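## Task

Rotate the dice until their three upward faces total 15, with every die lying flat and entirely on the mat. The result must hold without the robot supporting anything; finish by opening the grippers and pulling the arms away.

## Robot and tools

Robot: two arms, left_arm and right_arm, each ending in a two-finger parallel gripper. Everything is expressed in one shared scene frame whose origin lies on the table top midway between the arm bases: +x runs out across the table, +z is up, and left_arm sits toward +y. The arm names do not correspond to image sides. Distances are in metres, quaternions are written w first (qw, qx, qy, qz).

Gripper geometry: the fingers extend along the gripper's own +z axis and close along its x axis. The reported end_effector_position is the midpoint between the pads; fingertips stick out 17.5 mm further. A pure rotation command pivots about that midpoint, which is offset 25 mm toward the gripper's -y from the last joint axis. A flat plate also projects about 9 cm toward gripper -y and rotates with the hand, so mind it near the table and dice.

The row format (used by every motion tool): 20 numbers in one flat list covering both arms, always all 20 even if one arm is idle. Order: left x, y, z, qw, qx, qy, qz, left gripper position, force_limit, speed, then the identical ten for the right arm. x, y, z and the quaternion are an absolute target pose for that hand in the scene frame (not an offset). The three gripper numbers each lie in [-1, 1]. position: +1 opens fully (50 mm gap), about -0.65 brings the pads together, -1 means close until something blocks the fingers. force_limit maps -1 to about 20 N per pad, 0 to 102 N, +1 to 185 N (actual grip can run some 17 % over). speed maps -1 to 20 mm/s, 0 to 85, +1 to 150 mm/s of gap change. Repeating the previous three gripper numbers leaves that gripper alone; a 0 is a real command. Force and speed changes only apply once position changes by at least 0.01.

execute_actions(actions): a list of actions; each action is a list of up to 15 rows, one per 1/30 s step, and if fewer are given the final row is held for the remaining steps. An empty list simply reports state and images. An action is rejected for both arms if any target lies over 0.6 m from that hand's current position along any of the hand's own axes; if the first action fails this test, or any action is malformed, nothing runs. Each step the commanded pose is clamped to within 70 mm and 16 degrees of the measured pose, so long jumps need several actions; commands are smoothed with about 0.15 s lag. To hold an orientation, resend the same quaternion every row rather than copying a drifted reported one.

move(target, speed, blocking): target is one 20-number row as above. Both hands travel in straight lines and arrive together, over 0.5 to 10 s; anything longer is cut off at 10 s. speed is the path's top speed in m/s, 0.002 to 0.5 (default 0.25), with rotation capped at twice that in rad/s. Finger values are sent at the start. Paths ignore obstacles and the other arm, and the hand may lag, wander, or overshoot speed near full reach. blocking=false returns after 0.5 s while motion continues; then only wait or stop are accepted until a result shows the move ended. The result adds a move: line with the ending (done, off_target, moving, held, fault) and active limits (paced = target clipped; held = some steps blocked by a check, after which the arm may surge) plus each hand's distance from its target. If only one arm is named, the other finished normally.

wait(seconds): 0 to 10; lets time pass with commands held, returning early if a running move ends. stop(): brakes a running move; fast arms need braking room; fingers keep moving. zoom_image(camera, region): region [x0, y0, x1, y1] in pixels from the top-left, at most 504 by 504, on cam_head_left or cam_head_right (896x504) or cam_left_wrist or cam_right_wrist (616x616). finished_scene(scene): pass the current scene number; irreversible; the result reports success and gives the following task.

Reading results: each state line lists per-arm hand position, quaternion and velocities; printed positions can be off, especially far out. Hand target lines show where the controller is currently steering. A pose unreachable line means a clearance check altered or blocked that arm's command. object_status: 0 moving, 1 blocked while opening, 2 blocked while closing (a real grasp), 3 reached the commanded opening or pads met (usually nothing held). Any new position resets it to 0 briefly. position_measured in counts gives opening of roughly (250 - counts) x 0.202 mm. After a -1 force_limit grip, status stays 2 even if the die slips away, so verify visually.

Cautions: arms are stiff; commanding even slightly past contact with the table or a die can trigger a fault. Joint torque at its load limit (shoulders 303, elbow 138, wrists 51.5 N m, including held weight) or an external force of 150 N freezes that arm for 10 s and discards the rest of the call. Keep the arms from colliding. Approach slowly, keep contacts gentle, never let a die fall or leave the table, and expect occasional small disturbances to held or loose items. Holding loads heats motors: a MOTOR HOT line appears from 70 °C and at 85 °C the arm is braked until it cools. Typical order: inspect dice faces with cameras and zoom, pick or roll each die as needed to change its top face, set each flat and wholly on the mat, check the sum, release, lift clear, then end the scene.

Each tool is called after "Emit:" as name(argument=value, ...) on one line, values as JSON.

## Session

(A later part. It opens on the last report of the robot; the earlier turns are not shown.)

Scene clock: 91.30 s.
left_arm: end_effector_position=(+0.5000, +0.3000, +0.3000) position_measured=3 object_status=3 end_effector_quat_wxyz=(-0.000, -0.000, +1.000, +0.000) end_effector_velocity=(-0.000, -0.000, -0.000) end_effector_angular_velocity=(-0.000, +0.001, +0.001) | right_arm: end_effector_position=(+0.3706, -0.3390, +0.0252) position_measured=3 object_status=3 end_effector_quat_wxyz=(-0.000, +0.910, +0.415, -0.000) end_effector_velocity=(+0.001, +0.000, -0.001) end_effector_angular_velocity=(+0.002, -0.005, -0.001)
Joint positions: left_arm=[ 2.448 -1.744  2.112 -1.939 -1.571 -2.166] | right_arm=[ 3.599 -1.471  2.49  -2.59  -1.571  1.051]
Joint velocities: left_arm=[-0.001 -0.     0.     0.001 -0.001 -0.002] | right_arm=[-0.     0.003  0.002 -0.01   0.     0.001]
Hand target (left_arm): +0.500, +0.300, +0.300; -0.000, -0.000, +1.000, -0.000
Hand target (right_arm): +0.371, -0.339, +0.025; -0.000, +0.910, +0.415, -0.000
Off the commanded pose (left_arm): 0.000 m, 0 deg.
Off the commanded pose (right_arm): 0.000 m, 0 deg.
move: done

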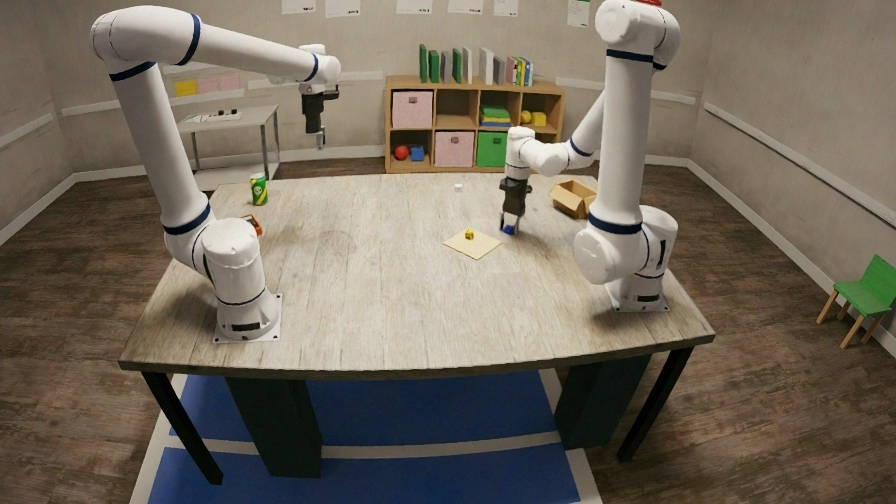

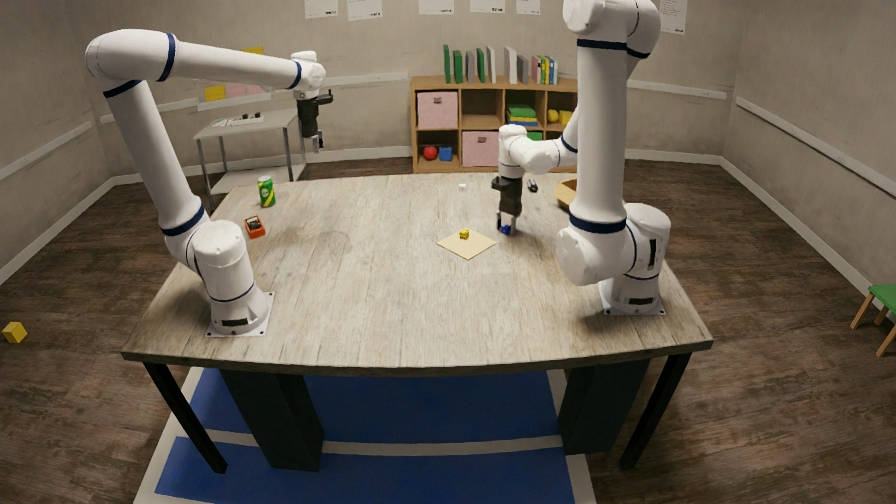

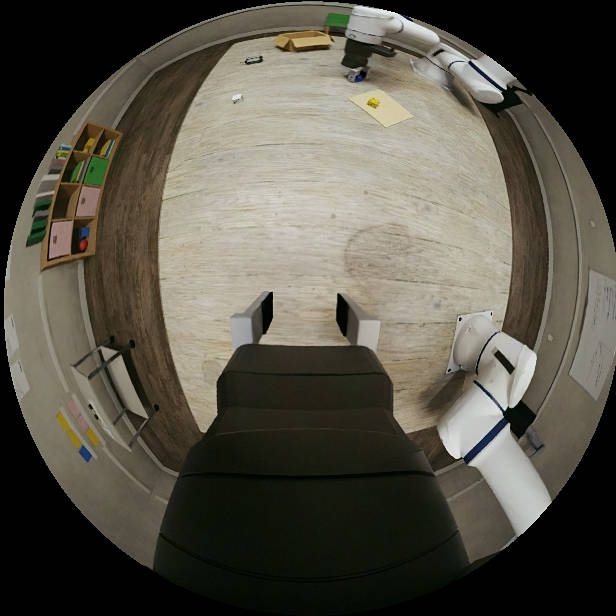

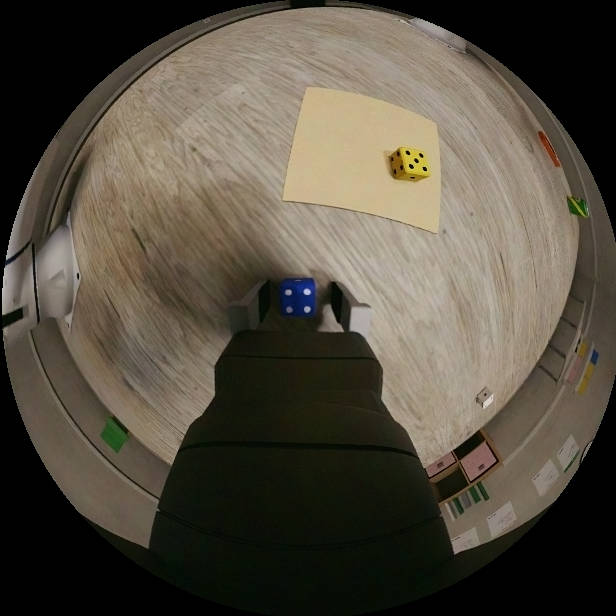

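Emit:
move(target=[0.5,0.3,0.3,0,0,1,0,1,-0.6,0,0.3695,-0.340,0.025,0,0.910,0.415,0,-1,-0.6,0], speed=0.05)

Emit:
move(target=[0.5,0.3,0.3,0,0,1,0,1,-0.6,0,0.36,-0.325,0.06,0,0.910,0.415,0,-1,-0.6,0], speed=0.1)

Emit:
move(target=[0.5,0.3,0.3,0,0,1,0,1,-0.6,0,0.302,-0.24,0.055,0,0.93,0.367,0,-1,-0.6,0], speed=0.15)

Emit:
move(target=[0.5,0.3,0.3,0,0,1,0,1,-0.6,0,0.302,-0.24,0.0305,0,0.93,0.367,0,-1,-0.6,0], speed=0.04)

Scene clock: 101.80 s.
left_arm: end_effector_position=(+0.5000, +0.3000, +0.3000) position_measured=3 object_status=3 end_effector_quat_wxyz=(+0.000, -0.000, +1.000, -0.000) end_effector_velocity=(+0.000, +0.000, +0.000) end_effector_angular_velocity=(+0.000, -0.001, +0.001) | right_arm: end_effector_position=(+0.3695, -0.3400, +0.0250) position_measured=130 object_status=2 end_effector_quat_wxyz=(+0.000, +0.910, +0.415, -0.000) end_effector_velocity=(-0.001, +0.000, +0.000) end_effector_angular_velocity=(+0.000, +0.000, +0.000)
Joint positions: left_arm=[ 2.448 -1.744  2.112 -1.939 -1.571 -2.166] | right_arm=[ 3.597 -1.472  2.493 -2.591 -1.571  1.05 ]
Joint velocities: left_arm=[ 0.     0.     0.    -0.001  0.001 -0.001] | right_arm=[ 0.001 -0.001  0.002 -0.     0.     0.001]
Hand target (left_arm): +0.500, +0.300, +0.300; +0.000, -0.000, +1.000, -0.000
Hand target (right_arm): +0.370, -0.340, +0.025; +0.000, +0.910, +0.415, -0.000
Off the commanded pose (left_arm): 0.000 m, 0 deg.
Off the commanded pose (right_arm): 0.000 m, 0 deg.
move: done

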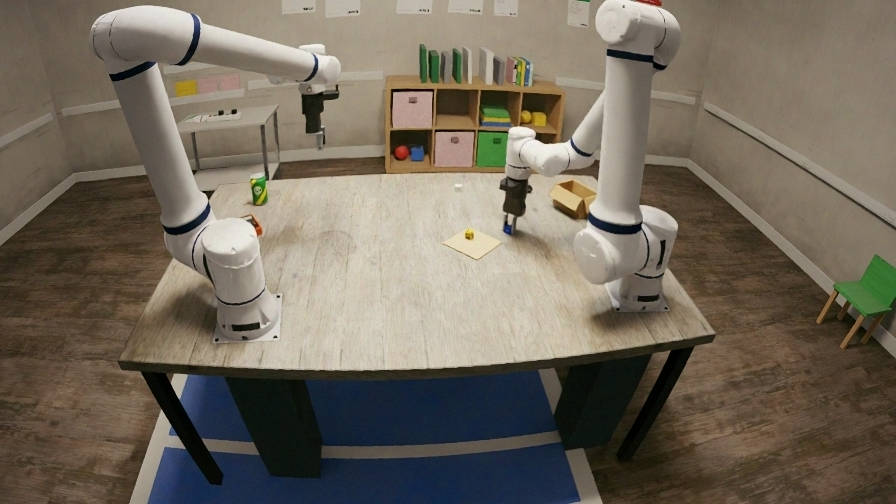

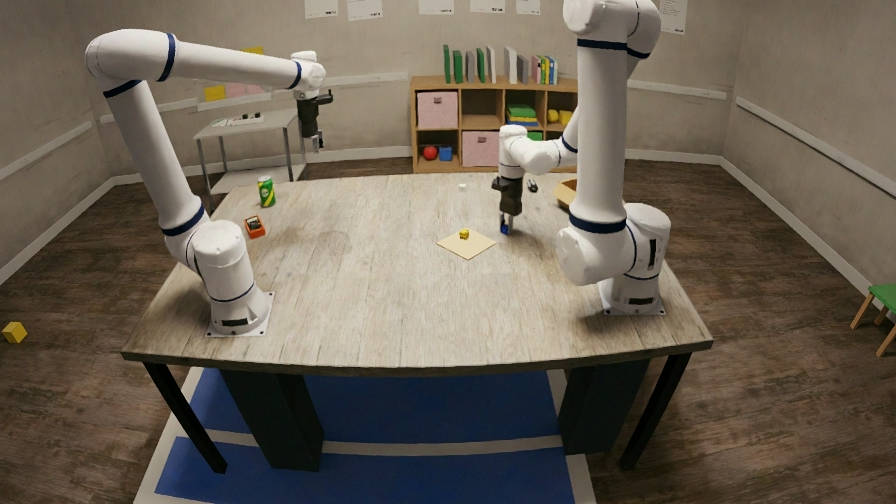

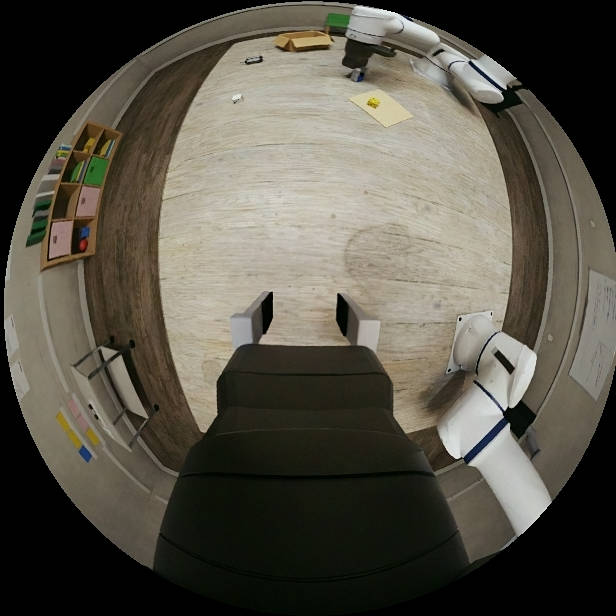

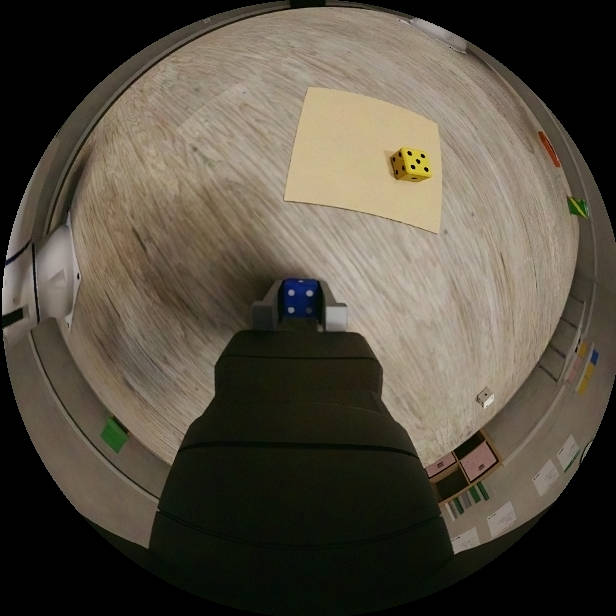

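Scene clock: 102.70 s.
left_arm: end_effector_position=(+0.5000, +0.3000, +0.3000) position_measured=3 object_status=3 end_effector_quat_wxyz=(+0.000, -0.000, +1.000, -0.000) end_effector_velocity=(-0.000, -0.001, +0.000) end_effector_angular_velocity=(-0.001, -0.000, -0.001) | right_arm: end_effector_position=(+0.3599, -0.3250, +0.0599) position_measured=130 object_status=2 end_effector_quat_wxyz=(-0.000, +0.910, +0.415, +0.000) end_effector_velocity=(-0.001, -0.000, +0.001) end_effector_angular_velocity=(-0.002, +0.004, -0.001)
Joint positions: left_arm=[ 2.448 -1.744  2.112 -1.939 -1.571 -2.166] | right_arm=[ 3.633 -1.545  2.466 -2.492 -1.57   1.086]
Joint velocities: left_arm=[-0.001 -0.     0.    -0.001 -0.    -0.   ] | right_arm=[ 0.001 -0.002 -0.001  0.008 -0.     0.002]
Hand target (left_arm): +0.500, +0.300, +0.300; +0.000, +0.000, +1.000, -0.000
Hand target (right_arm): +0.360, -0.325, +0.060; -0.000, +0.910, +0.415, +0.000
Off the commanded pose (left_arm): 0.000 m, 0 deg.
Off the commanded pose (right_arm): 0.000 m, 0 deg.
move: done

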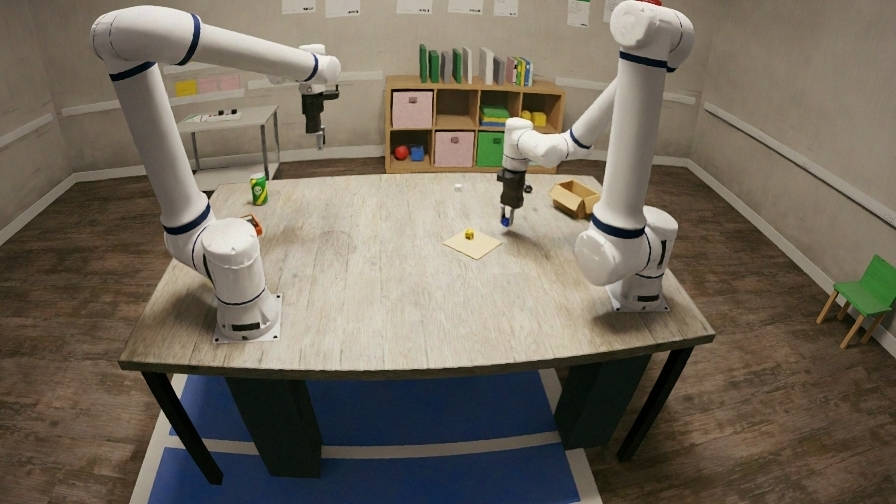

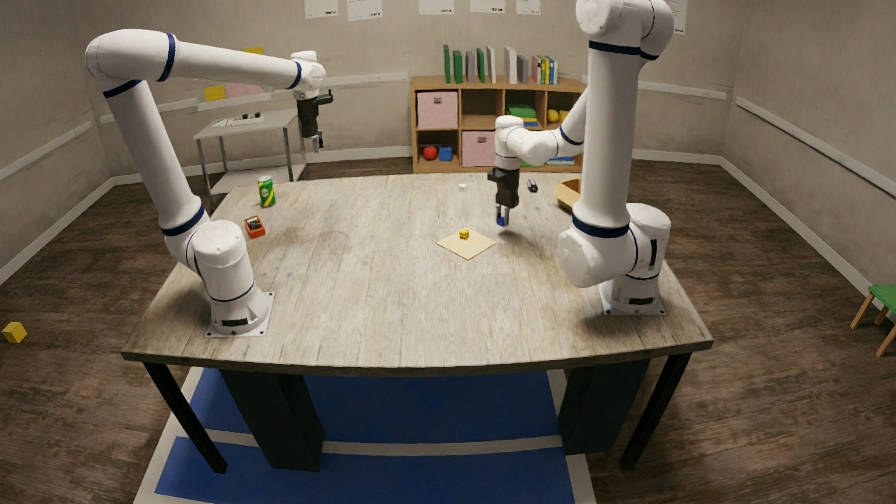

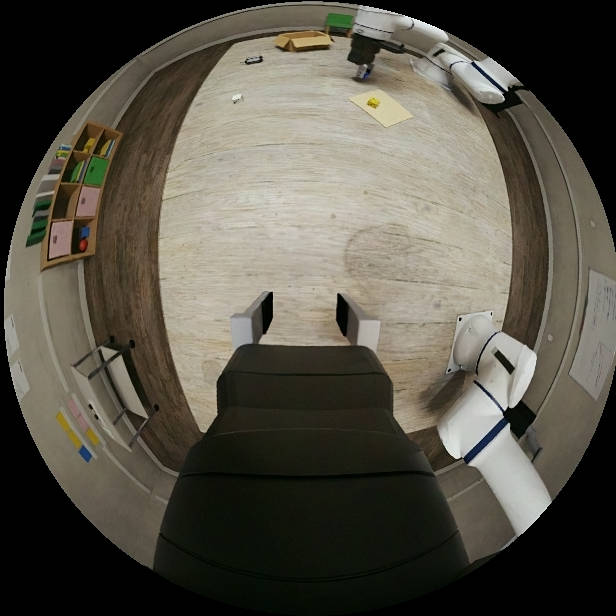

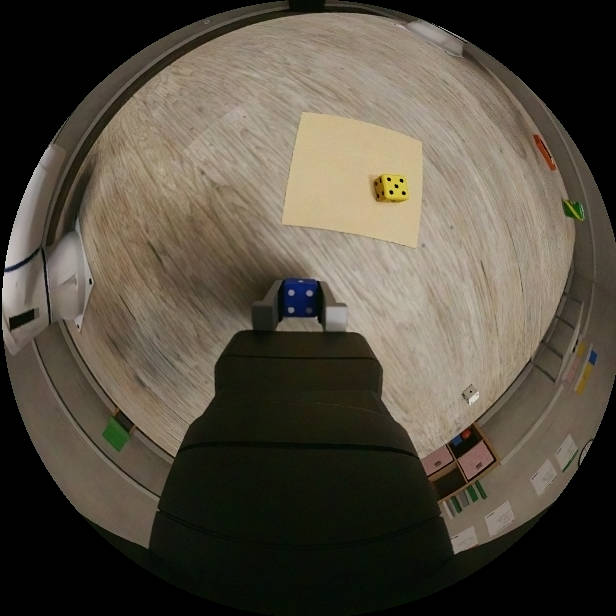

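Scene clock: 103.90 s.
left_arm: end_effector_position=(+0.5000, +0.3000, +0.3000) position_measured=3 object_status=3 end_effector_quat_wxyz=(-0.000, -0.000, +1.000, -0.000) end_effector_velocity=(+0.000, -0.000, +0.000) end_effector_angular_velocity=(-0.001, -0.001, -0.000) | right_arm: end_effector_position=(+0.3020, -0.2399, +0.0551) position_measured=130 object_status=2 end_effector_quat_wxyz=(-0.001, +0.930, +0.367, -0.000) end_effector_velocity=(-0.001, +0.002, -0.000) end_effector_angular_velocity=(-0.002, +0.001, -0.003)
Joint positions: left_arm=[ 2.448 -1.744  2.112 -1.939 -1.571 -2.166] | right_arm=[ 3.84  -1.502  2.433 -2.502 -1.57   1.396]
Joint velocities: left_arm=[ 0.    -0.     0.    -0.001 -0.     0.001] | right_arm=[ 0.004  0.002 -0.002  0.002 -0.001  0.007]
Hand target (left_arm): +0.500, +0.300, +0.300; +0.000, +0.000, +1.000, -0.000
Hand target (right_arm): +0.302, -0.240, +0.055; -0.001, +0.930, +0.367, -0.000
Off the commanded pose (left_arm): 0.000 m, 0 deg.
Off the commanded pose (right_arm): 0.000 m, 0 deg.
move: done

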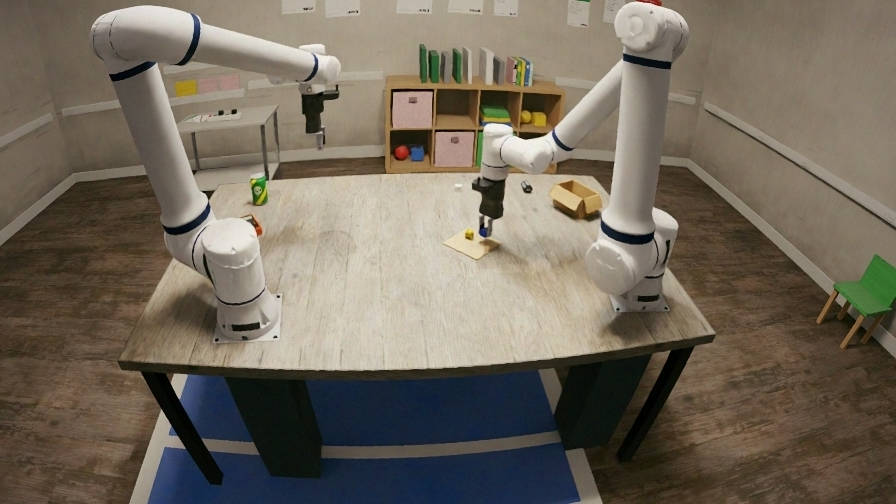

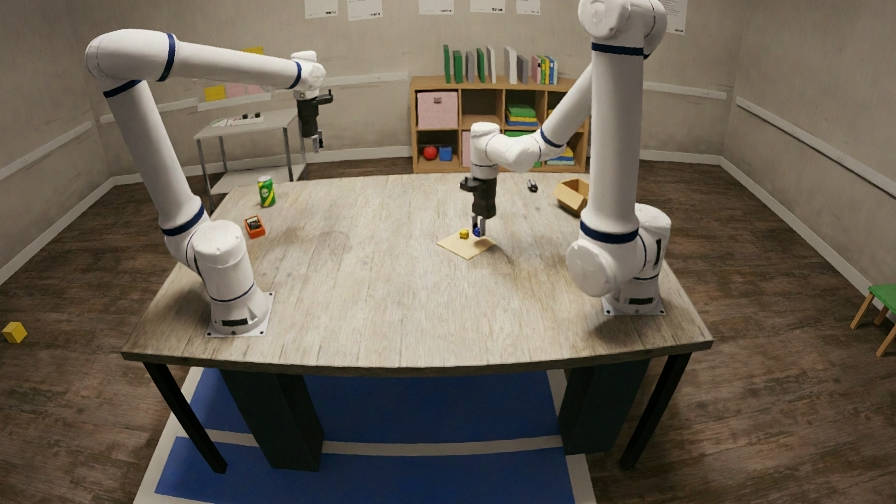

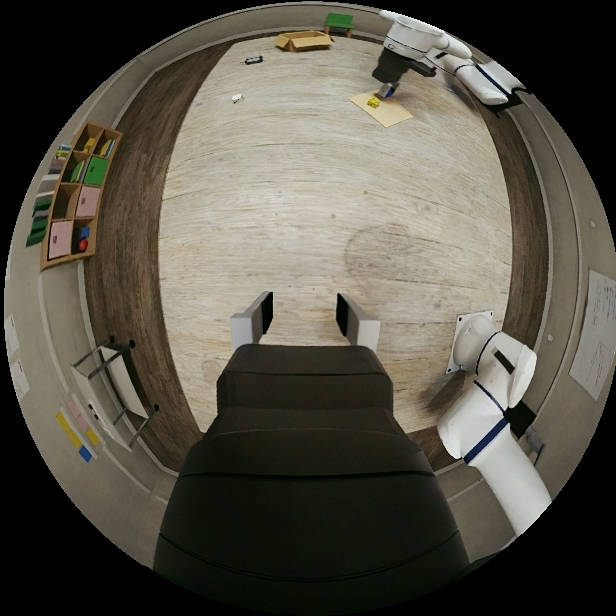

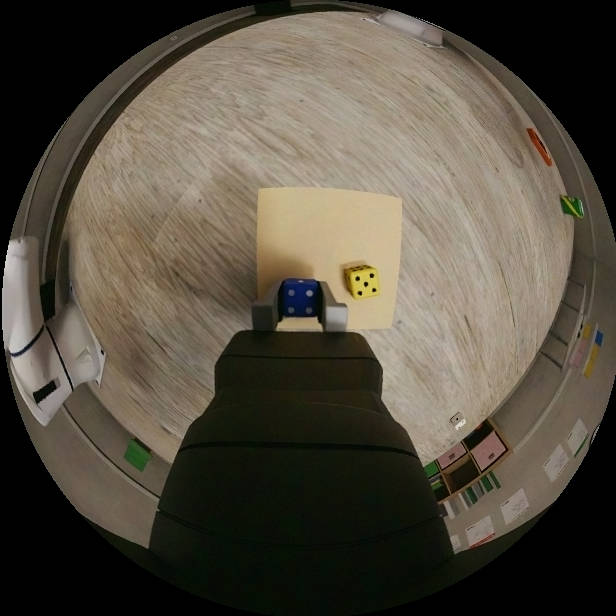

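Scene clock: 104.83 s.
left_arm: end_effector_position=(+0.5000, +0.3000, +0.3000) position_measured=3 object_status=3 end_effector_quat_wxyz=(+0.000, -0.000, +1.000, -0.000) end_effector_velocity=(-0.000, -0.001, -0.000) end_effector_angular_velocity=(+0.001, -0.000, -0.002) | right_arm: end_effector_position=(+0.3021, -0.2400, +0.0308) position_measured=130 object_status=2 end_effector_quat_wxyz=(-0.000, +0.930, +0.367, -0.000) end_effector_velocity=(-0.001, +0.000, -0.003) end_effector_angular_velocity=(-0.000, +0.000, +0.001)
Joint positions: left_arm=[ 2.448 -1.744  2.112 -1.939 -1.571 -2.166] | right_arm=[ 3.84  -1.451  2.448 -2.568 -1.571  1.397]
Joint velocities: left_arm=[-0.002 -0.    -0.     0.001  0.001  0.001] | right_arm=[ 0.001  0.006  0.002 -0.008  0.    -0.   ]
Hand target (left_arm): +0.500, +0.300, +0.300; +0.000, +0.000, +1.000, -0.000
Hand target (right_arm): +0.302, -0.240, +0.030; -0.000, +0.930, +0.367, -0.000
Off the commanded pose (left_arm): 0.000 m, 0 deg.
Off the commanded pose (right_arm): 0.000 m, 0 deg.
move: done

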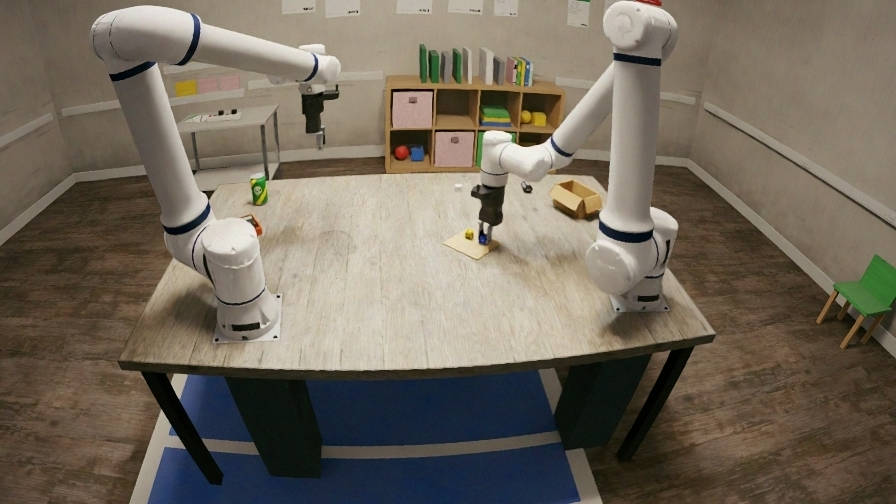

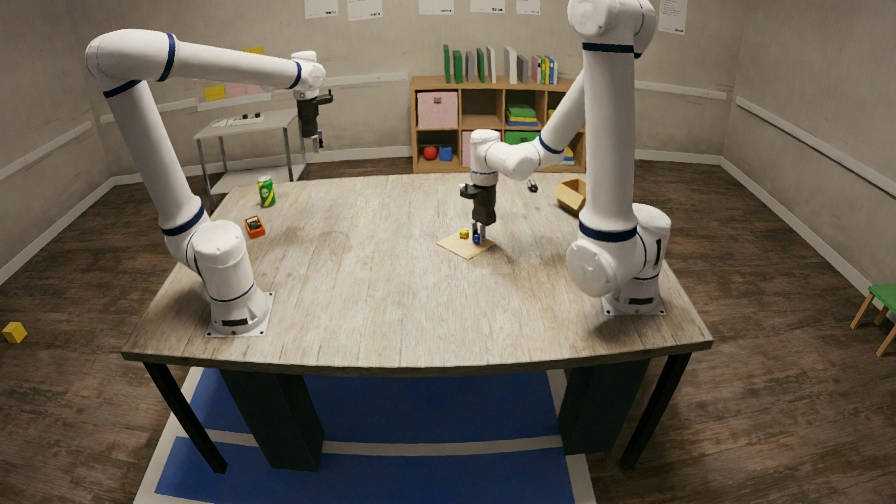

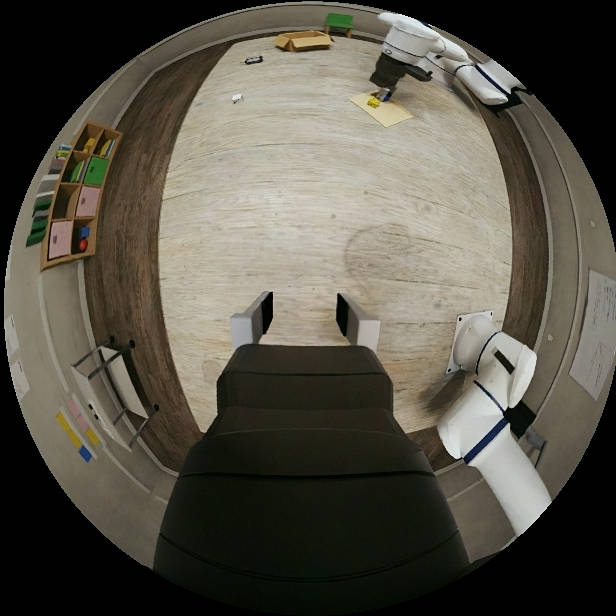

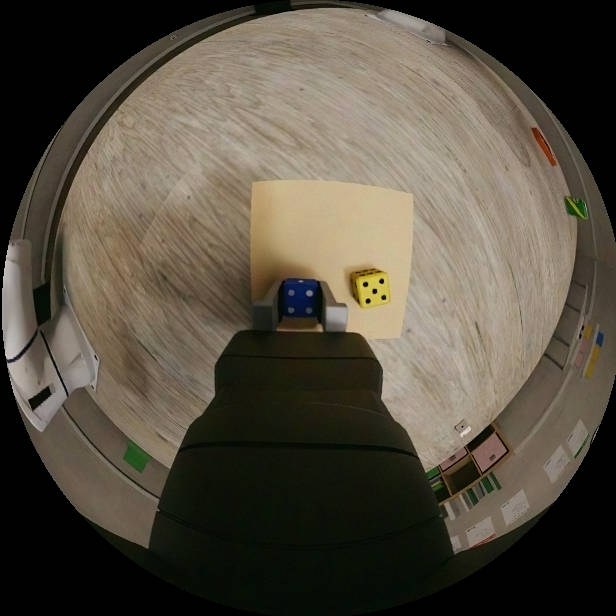

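Emit:
move(target=[0.5,0.3,0.3,0,0,1,0,1,-0.6,0,0.302,-0.24,0.0305,0,0.93,0.367,0,0.45,-0.6,-1])

Emit:
move(target=[0.5,0.3,0.3,0,0,1,0,1,-0.6,0,0.302,-0.24,0.08,0,0.93,0.367,0,0.45,-0.6,-1], speed=0.1)

Emit:
move(target=[0.5,0.3,0.3,0,0,1,0,1,-0.6,0,0.745,-0.218,0.055,-0.282,0.681,0.625,-0.259,1,-0.6,0])

Emit:
zoom_image(camera="cam_right_wrist", region=[228,200,388,360])

Scene clock: 114.33 s.
left_arm: end_effector_position=(+0.5000, +0.3000, +0.3000) position_measured=3 object_status=3 end_effector_quat_wxyz=(+0.000, -0.000, +1.000, -0.000) end_effector_velocity=(+0.000, +0.000, +0.000) end_effector_angular_velocity=(-0.000, -0.000, -0.001) | right_arm: end_effector_position=(+0.3020, -0.2400, +0.0304) position_measured=85 object_status=3 end_effector_quat_wxyz=(+0.000, +0.930, +0.367, -0.000) end_effector_velocity=(+0.000, +0.000, +0.000) end_effector_angular_velocity=(+0.000, -0.000, -0.000)
Joint positions: left_arm=[ 2.448 -1.744  2.112 -1.939 -1.571 -2.166] | right_arm=[ 3.84  -1.451  2.448 -2.569 -1.571  1.397]
Joint velocities: left_arm=[ 0.001 -0.     0.    -0.     0.     0.001] | right_arm=[ 0.    -0.001 -0.     0.001  0.     0.001]
Hand target (left_arm): +0.500, +0.300, +0.300; +0.000, +0.000, +1.000, -0.000
Hand target (right_arm): +0.302, -0.240, +0.030; -0.000, +0.930, +0.367, +0.000
Off the commanded pose (left_arm): 0.000 m, 0 deg.
Off the commanded pose (right_arm): 0.000 m, 0 deg.
move: done

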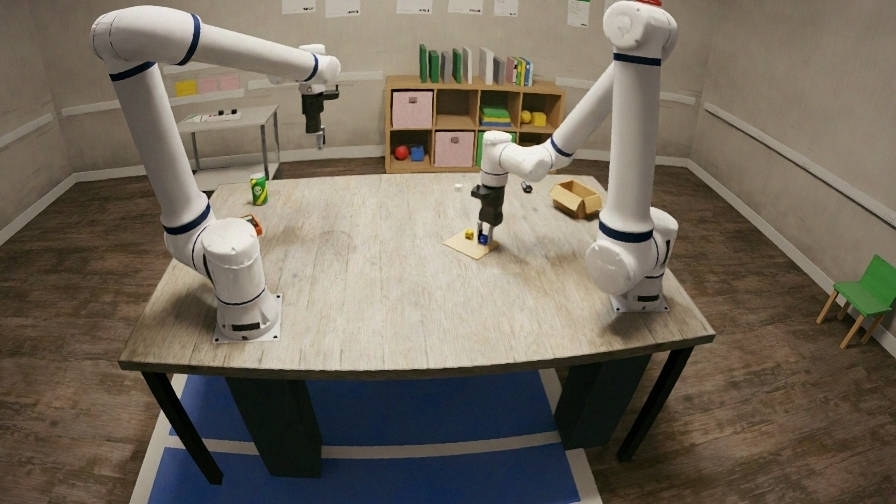

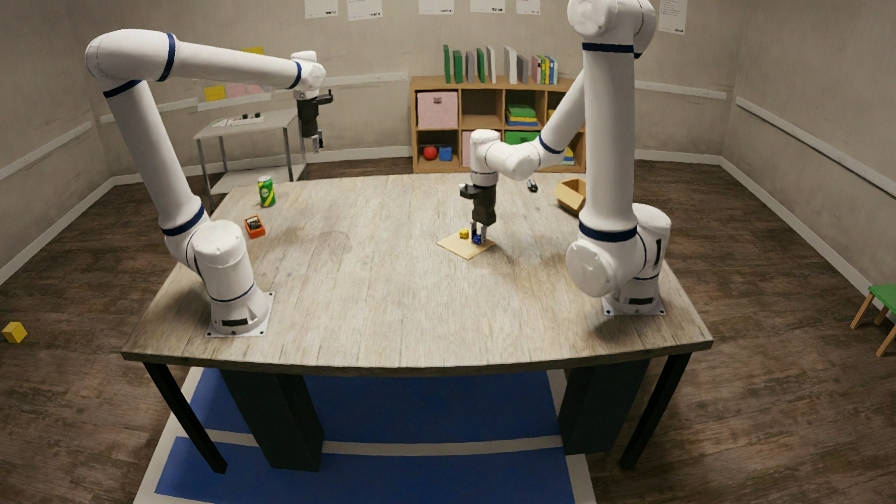

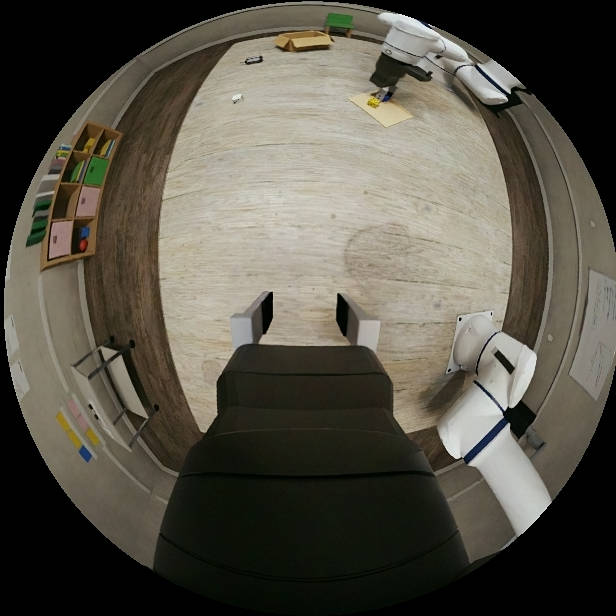

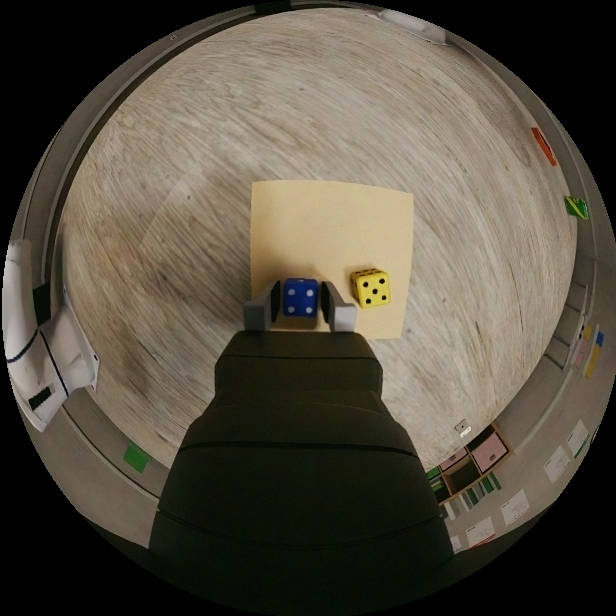

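Scene clock: 115.30 s.
left_arm: end_effector_position=(+0.5000, +0.3000, +0.3000) position_measured=3 object_status=3 end_effector_quat_wxyz=(-0.000, -0.000, +1.000, -0.000) end_effector_velocity=(-0.000, +0.000, -0.000) end_effector_angular_velocity=(+0.000, +0.001, +0.000) | right_arm: end_effector_position=(+0.3018, -0.2400, +0.0798) position_measured=85 object_status=3 end_effector_quat_wxyz=(+0.000, +0.930, +0.367, +0.000) end_effector_velocity=(+0.001, -0.000, +0.002) end_effector_angular_velocity=(+0.000, -0.001, -0.001)
Joint positions: left_arm=[ 2.448 -1.744  2.112 -1.939 -1.571 -2.166] | right_arm=[ 3.84  -1.55   2.415 -2.436 -1.571  1.397]
Joint velocities: left_arm=[ 0.    -0.     0.     0.001 -0.     0.   ] | right_arm=[-0.001 -0.004 -0.002  0.005 -0.    -0.001]
Hand target (left_arm): +0.500, +0.300, +0.300; +0.000, +0.000, +1.000, -0.000
Hand target (right_arm): +0.302, -0.240, +0.080; -0.000, +0.930, +0.367, +0.000
Off the commanded pose (left_arm): 0.000 m, 0 deg.
Off the commanded pose (right_arm): 0.000 m, 0 deg.
move: done

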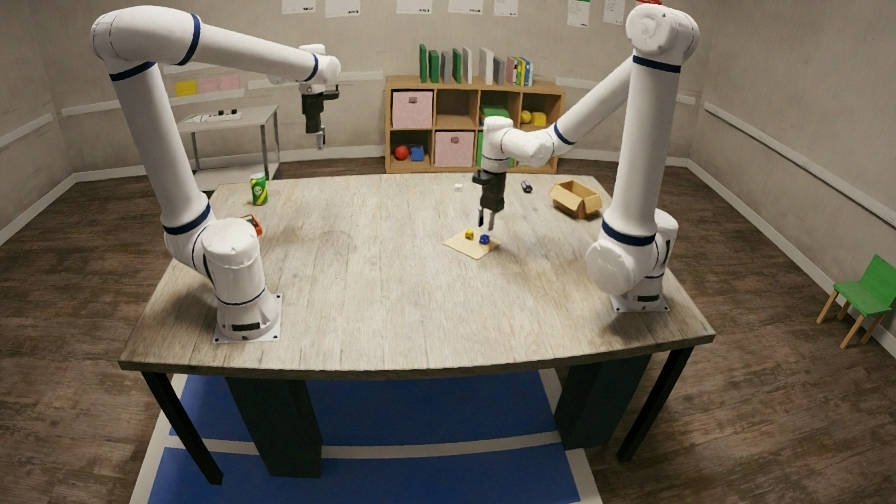

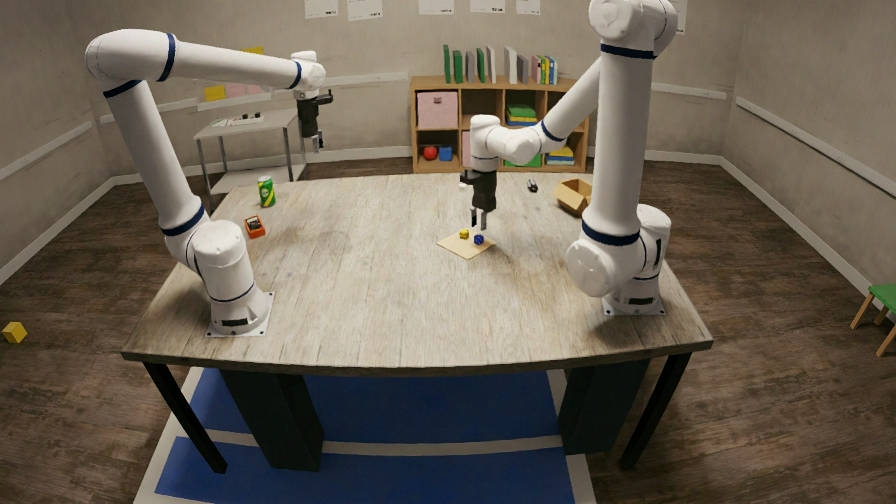

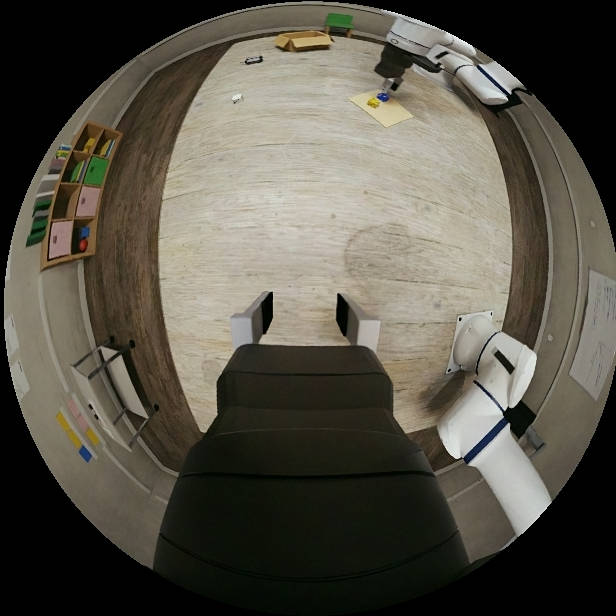

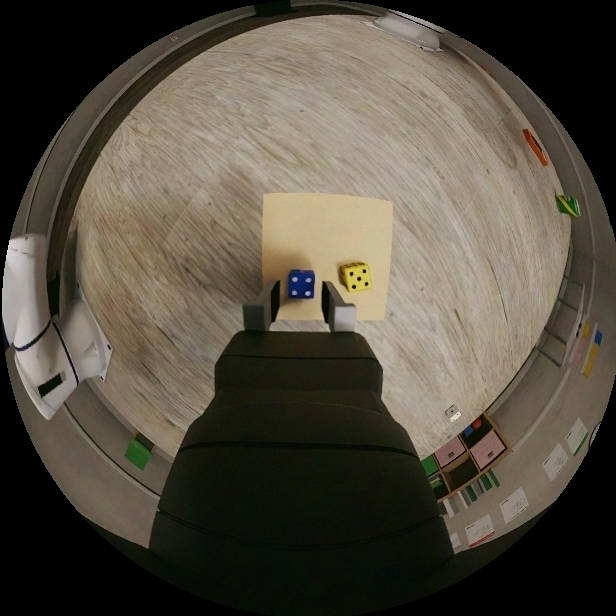

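Scene clock: 118.00 s.
left_arm: end_effector_position=(+0.5000, +0.3000, +0.3000) position_measured=3 object_status=3 end_effector_quat_wxyz=(+0.000, -0.000, +1.000, -0.000) end_effector_velocity=(-0.000, -0.001, +0.000) end_effector_angular_velocity=(+0.001, -0.001, -0.003) | right_arm: end_effector_position=(+0.7449, -0.2187, +0.0551) position_measured=3 object_status=3 end_effector_quat_wxyz=(-0.281, +0.681, +0.624, -0.259) end_effector_velocity=(+0.001, +0.001, -0.002) end_effector_angular_velocity=(+0.000, +0.007, +0.006)
Joint positions: left_arm=[ 2.448 -1.744  2.112 -1.939 -1.571 -2.166] | right_arm=[ 3.523 -0.714  1.206 -1.31  -1.33   0.252]
Joint velocities: left_arm=[-0.002 -0.     0.    -0.001  0.001  0.   ] | right_arm=[ 0.001  0.009 -0.012  0.011 -0.001 -0.005]
Hand target (left_arm): +0.500, +0.300, +0.300; +0.000, +0.000, +1.000, -0.000
Hand target (right_arm): +0.745, -0.219, +0.055; -0.281, +0.681, +0.625, -0.259
Off the commanded pose (left_arm): 0.000 m, 0 deg.
Off the commanded pose (right_arm): 0.001 m, 0 deg.
move: done

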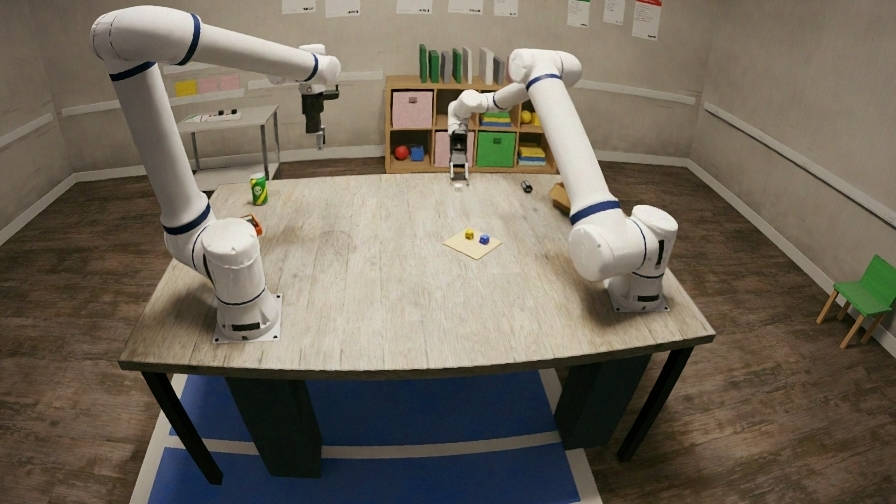

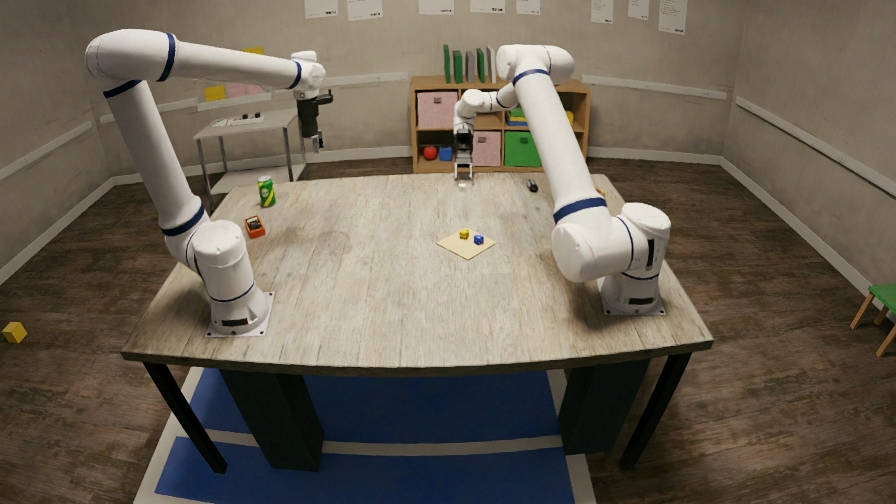

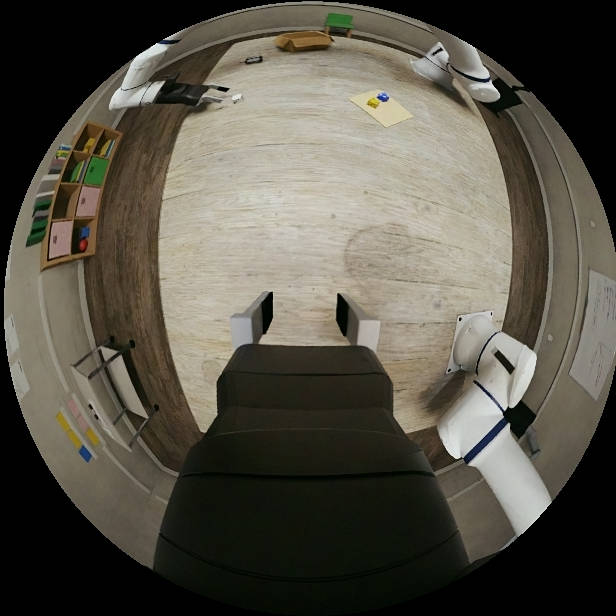

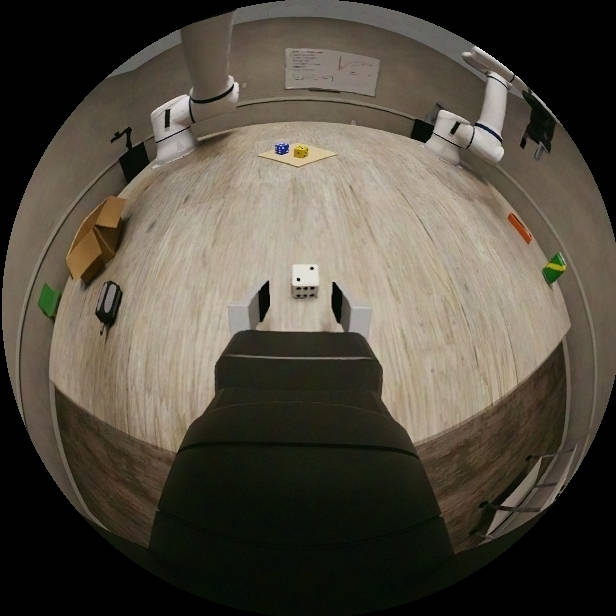

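Region (228, 200, 388, 360) of cam_right_wrist's 616x616 image, scaled by 3.150, with more detail than that image has.

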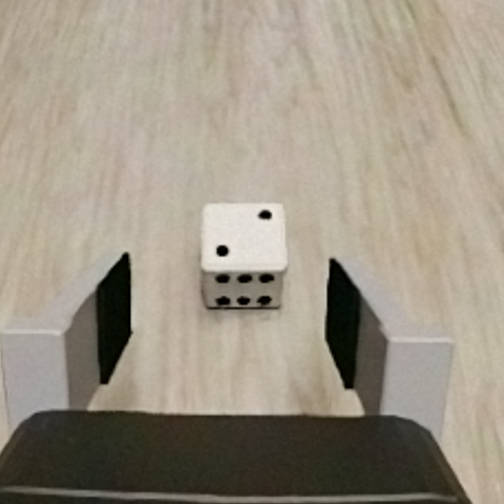

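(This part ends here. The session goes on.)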